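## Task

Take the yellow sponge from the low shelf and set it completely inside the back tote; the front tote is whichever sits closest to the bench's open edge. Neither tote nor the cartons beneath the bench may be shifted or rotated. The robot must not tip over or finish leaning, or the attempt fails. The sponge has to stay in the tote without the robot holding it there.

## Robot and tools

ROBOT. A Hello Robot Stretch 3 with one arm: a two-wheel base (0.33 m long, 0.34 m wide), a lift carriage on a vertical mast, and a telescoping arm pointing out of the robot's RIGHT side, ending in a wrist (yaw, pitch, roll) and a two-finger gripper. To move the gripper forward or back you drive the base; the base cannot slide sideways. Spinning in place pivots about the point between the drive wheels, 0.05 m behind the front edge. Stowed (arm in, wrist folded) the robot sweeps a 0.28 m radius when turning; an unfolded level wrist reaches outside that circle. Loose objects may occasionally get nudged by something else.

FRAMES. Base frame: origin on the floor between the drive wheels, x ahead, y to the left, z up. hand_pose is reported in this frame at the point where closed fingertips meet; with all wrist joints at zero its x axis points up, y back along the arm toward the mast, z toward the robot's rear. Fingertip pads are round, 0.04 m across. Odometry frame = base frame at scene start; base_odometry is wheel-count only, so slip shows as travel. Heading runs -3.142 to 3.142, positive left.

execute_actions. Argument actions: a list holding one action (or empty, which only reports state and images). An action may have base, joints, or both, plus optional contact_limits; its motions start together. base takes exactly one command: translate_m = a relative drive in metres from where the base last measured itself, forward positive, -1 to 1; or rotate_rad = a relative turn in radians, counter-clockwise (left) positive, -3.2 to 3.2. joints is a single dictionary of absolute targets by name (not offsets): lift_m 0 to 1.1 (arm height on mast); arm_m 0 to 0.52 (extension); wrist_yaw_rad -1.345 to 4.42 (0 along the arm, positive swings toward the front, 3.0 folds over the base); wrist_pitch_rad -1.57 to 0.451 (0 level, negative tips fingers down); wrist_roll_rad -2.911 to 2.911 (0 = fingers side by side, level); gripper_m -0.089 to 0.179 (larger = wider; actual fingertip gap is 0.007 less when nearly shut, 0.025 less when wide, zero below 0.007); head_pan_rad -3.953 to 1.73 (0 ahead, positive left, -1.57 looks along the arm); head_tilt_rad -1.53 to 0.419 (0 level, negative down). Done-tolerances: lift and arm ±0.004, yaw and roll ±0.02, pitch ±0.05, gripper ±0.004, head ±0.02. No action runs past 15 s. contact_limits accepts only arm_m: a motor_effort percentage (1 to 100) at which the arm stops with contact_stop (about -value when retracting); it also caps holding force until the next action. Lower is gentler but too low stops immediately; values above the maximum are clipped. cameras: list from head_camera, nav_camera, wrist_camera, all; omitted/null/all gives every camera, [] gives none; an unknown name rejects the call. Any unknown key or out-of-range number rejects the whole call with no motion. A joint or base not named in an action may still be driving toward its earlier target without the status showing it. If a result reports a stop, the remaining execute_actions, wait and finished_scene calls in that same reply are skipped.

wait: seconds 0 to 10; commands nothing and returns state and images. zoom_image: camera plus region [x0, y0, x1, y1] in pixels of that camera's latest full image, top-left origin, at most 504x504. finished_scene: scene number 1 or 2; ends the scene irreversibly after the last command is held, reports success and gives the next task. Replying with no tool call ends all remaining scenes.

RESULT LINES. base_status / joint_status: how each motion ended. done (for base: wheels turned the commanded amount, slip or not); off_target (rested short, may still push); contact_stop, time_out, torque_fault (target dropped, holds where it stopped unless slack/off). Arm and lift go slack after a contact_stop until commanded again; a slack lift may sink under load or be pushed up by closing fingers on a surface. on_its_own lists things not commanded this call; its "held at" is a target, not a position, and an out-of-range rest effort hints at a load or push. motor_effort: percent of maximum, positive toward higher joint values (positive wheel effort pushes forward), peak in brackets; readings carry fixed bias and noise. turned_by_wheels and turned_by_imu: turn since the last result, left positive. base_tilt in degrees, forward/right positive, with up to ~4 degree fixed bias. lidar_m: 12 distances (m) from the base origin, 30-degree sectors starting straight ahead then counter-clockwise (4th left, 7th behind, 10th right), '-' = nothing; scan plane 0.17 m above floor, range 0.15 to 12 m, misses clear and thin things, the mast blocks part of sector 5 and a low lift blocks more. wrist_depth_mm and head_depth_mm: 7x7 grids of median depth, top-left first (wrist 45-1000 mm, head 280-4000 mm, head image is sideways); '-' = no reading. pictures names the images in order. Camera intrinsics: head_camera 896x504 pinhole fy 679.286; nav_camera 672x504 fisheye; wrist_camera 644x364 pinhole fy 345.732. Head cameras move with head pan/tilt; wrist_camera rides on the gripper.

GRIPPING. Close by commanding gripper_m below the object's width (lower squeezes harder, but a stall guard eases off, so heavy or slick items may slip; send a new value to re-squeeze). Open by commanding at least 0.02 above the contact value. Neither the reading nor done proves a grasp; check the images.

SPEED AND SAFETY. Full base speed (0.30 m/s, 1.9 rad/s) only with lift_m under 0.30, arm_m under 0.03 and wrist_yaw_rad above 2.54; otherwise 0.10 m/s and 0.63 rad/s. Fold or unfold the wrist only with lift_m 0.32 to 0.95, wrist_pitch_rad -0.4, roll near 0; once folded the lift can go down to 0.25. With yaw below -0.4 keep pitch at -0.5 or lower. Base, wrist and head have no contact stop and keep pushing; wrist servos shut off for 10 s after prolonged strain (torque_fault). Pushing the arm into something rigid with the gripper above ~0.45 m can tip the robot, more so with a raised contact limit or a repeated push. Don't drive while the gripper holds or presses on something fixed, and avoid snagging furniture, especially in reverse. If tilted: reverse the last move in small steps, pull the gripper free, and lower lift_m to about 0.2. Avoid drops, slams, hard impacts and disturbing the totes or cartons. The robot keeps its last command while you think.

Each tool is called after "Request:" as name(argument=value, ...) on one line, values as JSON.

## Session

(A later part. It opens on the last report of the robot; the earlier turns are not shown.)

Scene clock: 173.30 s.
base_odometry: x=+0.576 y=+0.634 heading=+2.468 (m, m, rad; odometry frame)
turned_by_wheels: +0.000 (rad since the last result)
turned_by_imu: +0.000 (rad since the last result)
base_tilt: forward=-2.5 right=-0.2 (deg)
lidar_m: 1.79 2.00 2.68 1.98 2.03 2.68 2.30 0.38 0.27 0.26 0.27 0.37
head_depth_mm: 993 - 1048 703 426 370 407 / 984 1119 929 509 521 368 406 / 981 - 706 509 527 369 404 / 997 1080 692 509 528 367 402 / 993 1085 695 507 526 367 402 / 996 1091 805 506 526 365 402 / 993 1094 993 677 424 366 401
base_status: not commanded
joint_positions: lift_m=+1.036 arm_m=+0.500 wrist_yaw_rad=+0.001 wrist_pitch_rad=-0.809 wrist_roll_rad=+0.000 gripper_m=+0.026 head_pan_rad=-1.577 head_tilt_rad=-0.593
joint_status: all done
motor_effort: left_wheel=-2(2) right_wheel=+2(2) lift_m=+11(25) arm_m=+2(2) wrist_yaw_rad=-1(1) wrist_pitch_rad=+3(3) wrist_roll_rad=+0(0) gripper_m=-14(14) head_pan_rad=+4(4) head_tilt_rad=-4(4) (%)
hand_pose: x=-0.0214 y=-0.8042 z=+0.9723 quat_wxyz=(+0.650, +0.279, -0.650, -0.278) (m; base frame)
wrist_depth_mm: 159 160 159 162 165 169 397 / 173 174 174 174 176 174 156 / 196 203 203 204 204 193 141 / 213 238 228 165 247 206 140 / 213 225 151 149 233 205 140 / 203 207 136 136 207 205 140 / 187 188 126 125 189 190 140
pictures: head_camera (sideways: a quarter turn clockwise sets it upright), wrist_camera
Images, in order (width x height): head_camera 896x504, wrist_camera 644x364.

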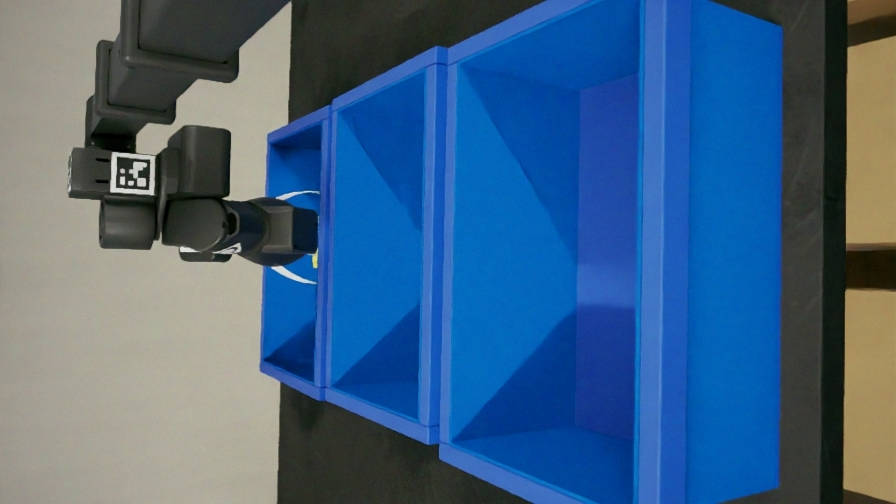

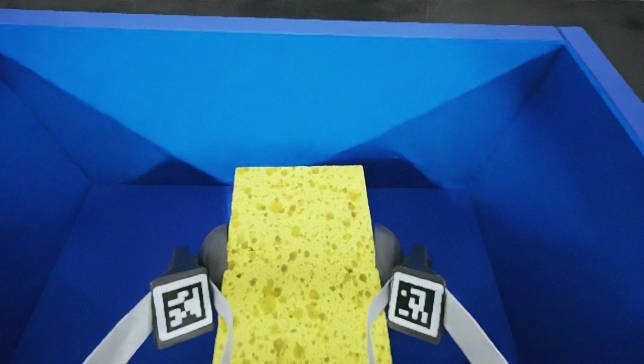

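Request:
execute_actions(actions=[{"joints": {"lift_m": 1.018}}], cameras=["head_camera", "wrist_camera"])

Scene clock: 175.23 s.
base_odometry: x=+0.576 y=+0.634 heading=+2.468 (m, m, rad; odometry frame)
turned_by_wheels: +0.000 (rad since the last result)
turned_by_imu: +0.000 (rad since the last result)
base_tilt: forward=-2.4 right=-0.2 (deg)
lidar_m: 1.79 2.00 2.67 1.98 2.03 2.68 2.29 0.38 0.27 0.26 0.27 0.37
head_depth_mm: 997 - 993 705 425 371 408 / 1000 1123 871 511 523 371 406 / 987 - 708 510 531 369 405 / 1006 1078 692 508 527 369 405 / 999 1095 694 510 527 369 405 / 994 1091 801 507 527 367 403 / 999 1092 994 675 426 367 402
base_status: not commanded
joint_positions: lift_m=+1.020 arm_m=+0.500 wrist_yaw_rad=+0.001 wrist_pitch_rad=-0.797 wrist_roll_rad=+0.000 gripper_m=+0.026 head_pan_rad=-1.577 head_tilt_rad=-0.593
joint_status: lift_m contact_stop (moved -0.015 of -0.018)
on_its_own: lift_m is slack since a contact_stop, until your next command for it
motor_effort: left_wheel=-3(3) right_wheel=+2(2) lift_m=+18(19) arm_m=+2(3) wrist_yaw_rad=-1(1) wrist_pitch_rad=-1(3) wrist_roll_rad=+0(0) gripper_m=-14(13) head_pan_rad=+5(5) head_tilt_rad=-3(4) (%)
hand_pose: x=-0.0214 y=-0.8065 z=+0.9589 quat_wxyz=(+0.652, +0.275, -0.651, -0.275) (m; base frame)
wrist_depth_mm: 150 151 153 154 155 156 157 / 171 172 173 172 173 173 142 / 192 199 201 200 201 194 141 / 212 231 221 166 236 204 141 / 204 215 151 149 224 205 141 / 193 196 135 136 198 195 140 / 178 177 126 126 178 180 140
pictures: head_camera (sideways: a quarter turn clockwise sets it upright), wrist_camera
Images, in order (width x height): head_camera 896x504, wrist_camera 644x364.

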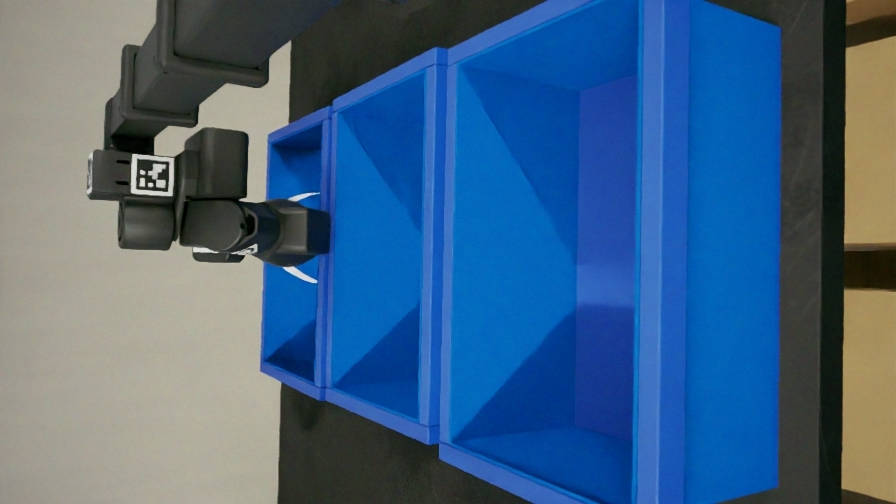

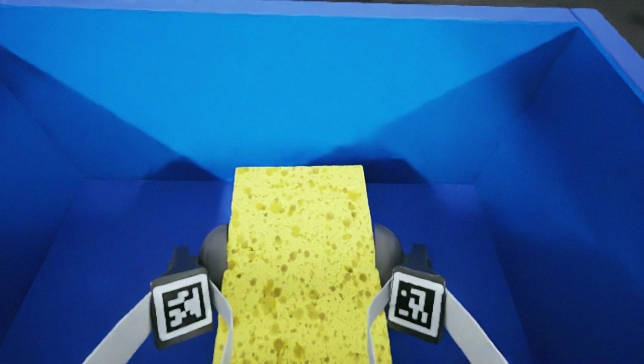

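Request:
execute_actions(actions=[{"joints": {"lift_m": 1.028}}], cameras=[])

Request:
execute_actions(actions=[{"joints": {"gripper_m": 0.115}}], cameras=["head_camera", "wrist_camera"])

Scene clock: 177.27 s.
base_odometry: x=+0.576 y=+0.634 heading=+2.468 (m, m, rad; odometry frame)
turned_by_wheels: +0.000 (rad since the last result)
turned_by_imu: +0.000 (rad since the last result)
base_tilt: forward=-2.4 right=-0.2 (deg)
lidar_m: 1.80 2.01 2.67 1.97 2.03 2.67 2.30 0.38 0.27 0.26 0.27 0.37
head_depth_mm: 997 - 991 703 427 370 405 / 984 1116 931 510 522 369 405 / 984 - 706 508 529 367 404 / 996 1073 690 508 527 367 403 / 996 1092 693 508 526 366 402 / 992 1093 804 508 524 366 401 / 994 1087 984 676 425 365 400
base_status: not commanded
joint_positions: lift_m=+1.027 arm_m=+0.500 wrist_yaw_rad=+0.001 wrist_pitch_rad=-0.808 wrist_roll_rad=+0.000 gripper_m=+0.026 head_pan_rad=-1.577 head_tilt_rad=-0.593
joint_status: all done
motor_effort: left_wheel=-1(2) right_wheel=+1(2) lift_m=+27(27) arm_m=+3(2) wrist_yaw_rad=-1(1) wrist_pitch_rad=+3(3) wrist_roll_rad=+0(0) gripper_m=-14(14) head_pan_rad=+4(5) head_tilt_rad=-4(3) (%)
hand_pose: x=-0.0214 y=-0.8044 z=+0.9643 quat_wxyz=(+0.650, +0.278, -0.650, -0.278) (m; base frame)
wrist_depth_mm: 151 152 154 156 156 158 162 / 173 173 173 173 174 174 142 / 195 202 203 203 203 194 141 / 214 233 227 165 237 206 140 / 206 217 151 150 225 204 140 / 194 199 135 136 200 198 140 / 180 180 126 125 182 184 139
pictures: none
No camera images: the call's "cameras" was empty. Leave "cameras" out to get every camera's image.

Scene clock: 178.67 s.
base_odometry: x=+0.576 y=+0.634 heading=+2.468 (m, m, rad; odometry frame)
turned_by_wheels: +0.000 (rad since the last result)
turned_by_imu: +0.000 (rad since the last result)
base_tilt: forward=-2.5 right=-0.1 (deg)
lidar_m: 1.79 2.00 2.67 1.98 2.03 2.68 2.29 0.37 0.27 0.26 0.27 0.37
head_depth_mm: 1000 - 994 702 427 370 405 / 980 1119 929 510 522 369 405 / 985 - 704 510 528 368 404 / 997 1082 689 510 527 367 402 / 994 1093 694 506 527 366 402 / 994 1088 804 506 526 366 402 / 992 1084 994 674 425 366 401
base_status: not commanded
joint_positions: lift_m=+1.027 arm_m=+0.500 wrist_yaw_rad=+0.001 wrist_pitch_rad=-0.808 wrist_roll_rad=+0.000 gripper_m=+0.115 head_pan_rad=-1.577 head_tilt_rad=-0.593
joint_status: all done
motor_effort: left_wheel=-1(1) right_wheel=+1(1) lift_m=+27(28) arm_m=+3(3) wrist_yaw_rad=-1(1) wrist_pitch_rad=+3(3) wrist_roll_rad=+0(0) gripper_m=+1(80) head_pan_rad=+5(5) head_tilt_rad=-4(3) (%)
hand_pose: x=-0.0214 y=-0.8044 z=+0.9643 quat_wxyz=(+0.650, +0.278, -0.650, -0.278) (m; base frame)
wrist_depth_mm: 151 152 155 156 157 159 364 / 173 173 174 174 174 175 142 / 196 202 202 204 204 193 141 / 214 233 235 225 235 204 140 / 209 217 209 171 227 204 140 / 196 - 161 155 202 185 140 / 183 180 146 143 187 184 140
pictures: head_camera (sideways: a quarter turn clockwise sets it upright), wrist_camera
Images, in order (width x height): head_camera 896x504, wrist_camera 644x364.

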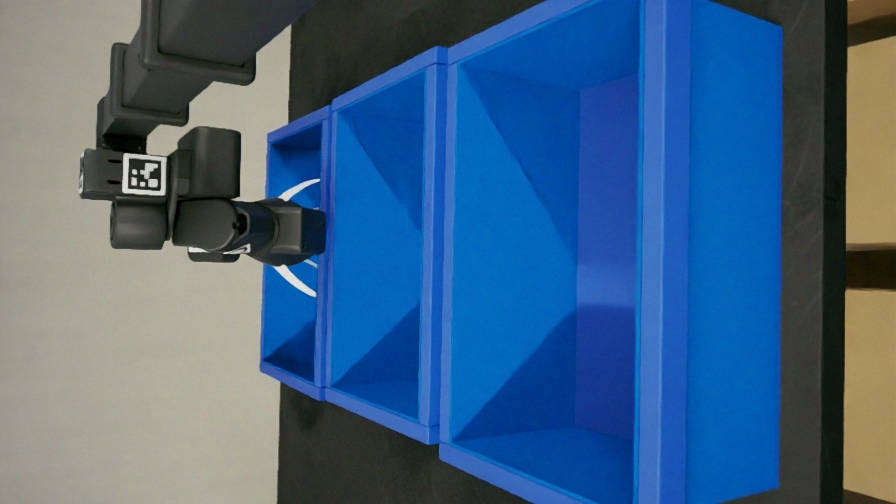

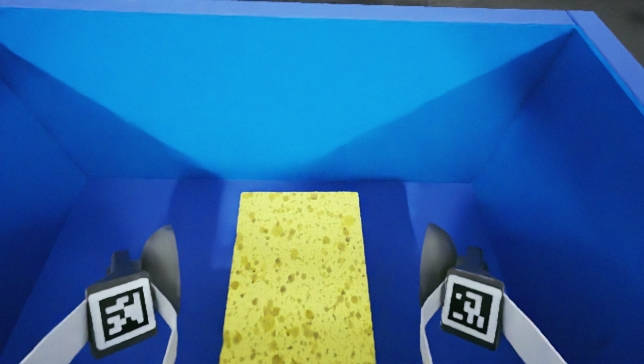

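The sponge has been released onto the tote floor. Next I'll raise the lift, then pitch up and retract.

Request:
execute_actions(actions=[{"joints": {"lift_m": 1.098}}], cameras=["wrist_camera"])

Request:
execute_actions(actions=[{"joints": {"wrist_pitch_rad": -0.3}}], cameras=["wrist_camera"])

Request:
execute_actions(actions=[{"joints": {"arm_m": 0.2}, "contact_limits": {"arm_m": 15}}])

Scene clock: 180.70 s.
base_odometry: x=+0.576 y=+0.634 heading=+2.468 (m, m, rad; odometry frame)
turned_by_wheels: +0.000 (rad since the last result)
turned_by_imu: +0.000 (rad since the last result)
base_tilt: forward=-2.5 right=-0.1 (deg)
lidar_m: 1.80 2.01 2.67 1.97 2.03 2.68 2.30 0.37 0.27 0.26 0.27 0.37
head_depth_mm: 1029 1093 1051 700 427 369 406 / 1009 1097 926 509 521 368 405 / - 1095 703 508 527 368 404 / 997 1097 701 507 528 367 403 / 993 1089 693 508 527 367 402 / 997 1092 803 507 526 366 401 / 990 1086 993 678 425 364 401
base_status: not commanded
joint_positions: lift_m=+1.097 arm_m=+0.500 wrist_yaw_rad=+0.001 wrist_pitch_rad=-0.808 wrist_roll_rad=+0.000 gripper_m=+0.115 head_pan_rad=-1.577 head_tilt_rad=-0.593
joint_status: all done
motor_effort: left_wheel=-1(1) right_wheel=+1(1) lift_m=+27(27) arm_m=+2(2) wrist_yaw_rad=-1(1) wrist_pitch_rad=+3(3) wrist_roll_rad=+0(0) gripper_m=+0(1) head_pan_rad=+4(5) head_tilt_rad=-3(4) (%)
hand_pose: x=-0.0214 y=-0.8044 z=+1.0343 quat_wxyz=(+0.650, +0.278, -0.650, -0.278) (m; base frame)
wrist_depth_mm: 455 459 457 463 476 478 484 / 406 408 421 429 430 437 444 / 207 210 210 214 217 376 385 / 213 244 245 245 245 205 347 / 214 280 288 294 294 203 307 / 213 - 265 228 275 187 272 / 206 244 243 207 253 203 153
pictures: wrist_camera
Images, in order (width x height): wrist_camera 644x364.

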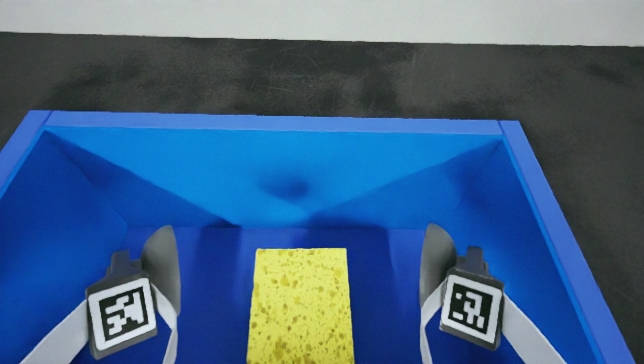

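Scene clock: 181.80 s.
base_odometry: x=+0.576 y=+0.634 heading=+2.468 (m, m, rad; odometry frame)
turned_by_wheels: +0.000 (rad since the last result)
turned_by_imu: +0.000 (rad since the last result)
base_tilt: forward=-2.5 right=-0.1 (deg)
lidar_m: 1.80 2.01 2.67 1.98 2.03 2.68 2.29 0.38 0.27 0.26 0.27 0.37
head_depth_mm: 1025 1099 1048 703 427 369 405 / 1010 1102 929 511 521 369 405 / - 1112 707 510 527 367 404 / 986 1128 699 509 527 367 403 / 998 1092 693 507 525 366 402 / 994 1091 806 505 524 366 402 / 996 1088 993 675 424 365 401
base_status: not commanded
joint_positions: lift_m=+1.097 arm_m=+0.500 wrist_yaw_rad=+0.001 wrist_pitch_rad=-0.324 wrist_roll_rad=+0.000 gripper_m=+0.115 head_pan_rad=-1.577 head_tilt_rad=-0.593
joint_status: all done
motor_effort: left_wheel=-1(1) right_wheel=+1(0) lift_m=+27(27) arm_m=+3(3) wrist_yaw_rad=-1(1) wrist_pitch_rad=+8(10) wrist_roll_rad=+0(0) gripper_m=+0(0) head_pan_rad=+4(4) head_tilt_rad=-4(3) (%)
hand_pose: x=-0.0213 y=-0.8800 z=+1.1318 quat_wxyz=(+0.698, +0.115, -0.698, -0.114) (m; base frame)
wrist_depth_mm: 385 391 392 393 401 401 406 / 416 416 416 415 420 430 438 / 438 444 452 453 455 462 463 / 479 478 481 487 491 496 497 / 504 501 515 514 520 524 527 / 443 - 446 445 449 461 455 / 380 358 377 376 381 370 389
pictures: wrist_camera
Images, in order (width x height): wrist_camera 644x364.

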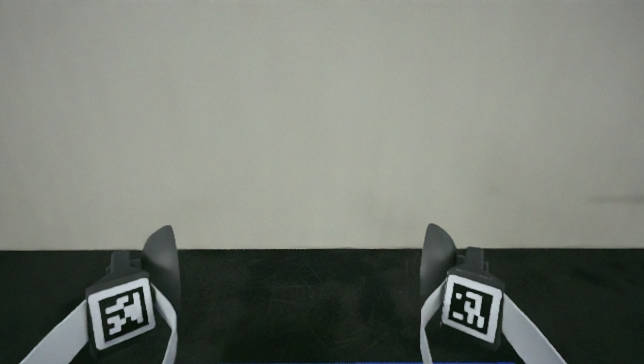

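Scene clock: 185.23 s.
base_odometry: x=+0.576 y=+0.634 heading=+2.468 (m, m, rad; odometry frame)
turned_by_wheels: +0.000 (rad since the last result)
turned_by_imu: +0.000 (rad since the last result)
base_tilt: forward=-2.5 right=+0.0 (deg)
lidar_m: 1.79 2.01 2.67 1.98 2.03 2.68 2.29 0.37 0.27 0.26 0.27 0.37
head_depth_mm: - - 1018 702 426 370 407 / - - 791 509 522 369 406 / - - 693 508 530 368 404 / 991 1096 693 509 527 367 404 / 994 1092 695 509 528 367 403 / 994 1092 804 507 525 366 402 / 995 1094 996 676 424 366 402
base_status: not commanded
joint_positions: lift_m=+1.097 arm_m=+0.200 wrist_yaw_rad=+0.001 wrist_pitch_rad=-0.323 wrist_roll_rad=+0.000 gripper_m=+0.115 head_pan_rad=-1.577 head_tilt_rad=-0.593
joint_status: all done
motor_effort: left_wheel=-1(1) right_wheel=+1(1) lift_m=+27(27) arm_m=-3(3) wrist_yaw_rad=-1(1) wrist_pitch_rad=+8(8) wrist_roll_rad=+0(0) gripper_m=+0(0) head_pan_rad=+4(5) head_tilt_rad=-4(4) (%)
contact_limits: arm_m 15 (drawing in: default 22, maximum 35; extending or still: default 29, maximum 47)
hand_pose: x=-0.0213 y=-0.5806 z=+1.1321 quat_wxyz=(+0.698, +0.114, -0.698, -0.114) (m; base frame)
wrist_depth_mm: 647 667 663 662 674 682 677 / 692 685 715 705 712 747 735 / 744 754 773 756 768 778 781 / 716 704 483 489 691 747 736 / 544 528 496 512 458 555 571 / 446 - 289 293 297 469 465 / 381 307 308 314 318 249 392
pictures: head_camera (sideways: a quarter turn clockwise sets it upright), nav_camera (sideways: a quarter turn counterclockwise sets it upright), wrist_camera
Images, in order (width x height): head_camera 896x504, nav_camera 672x504, wrist_camera 644x364.

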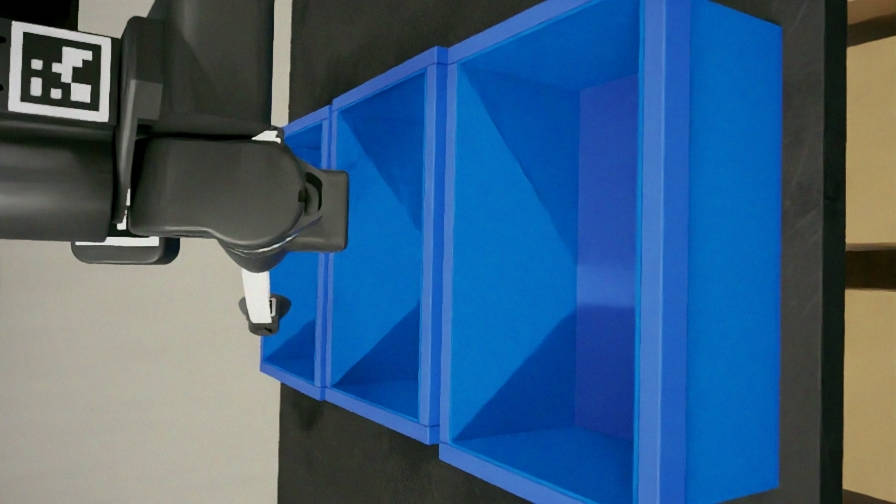

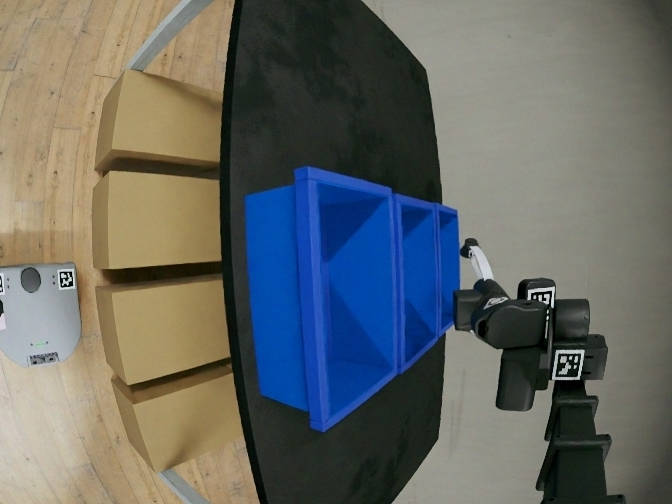

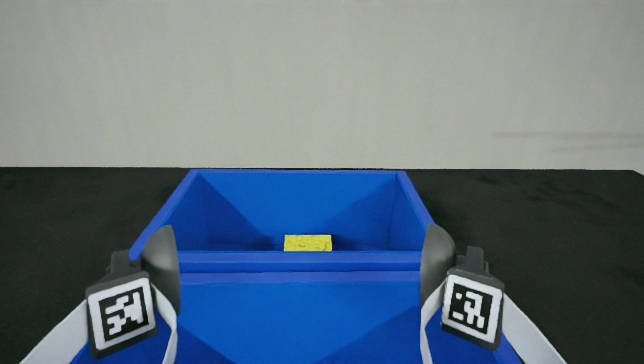

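The sponge is lying on the floor of the back tote. The totes haven't moved and the gripper is clear of them.

Request:
finished_scene(scene=2)

The scene is finished: the task was done.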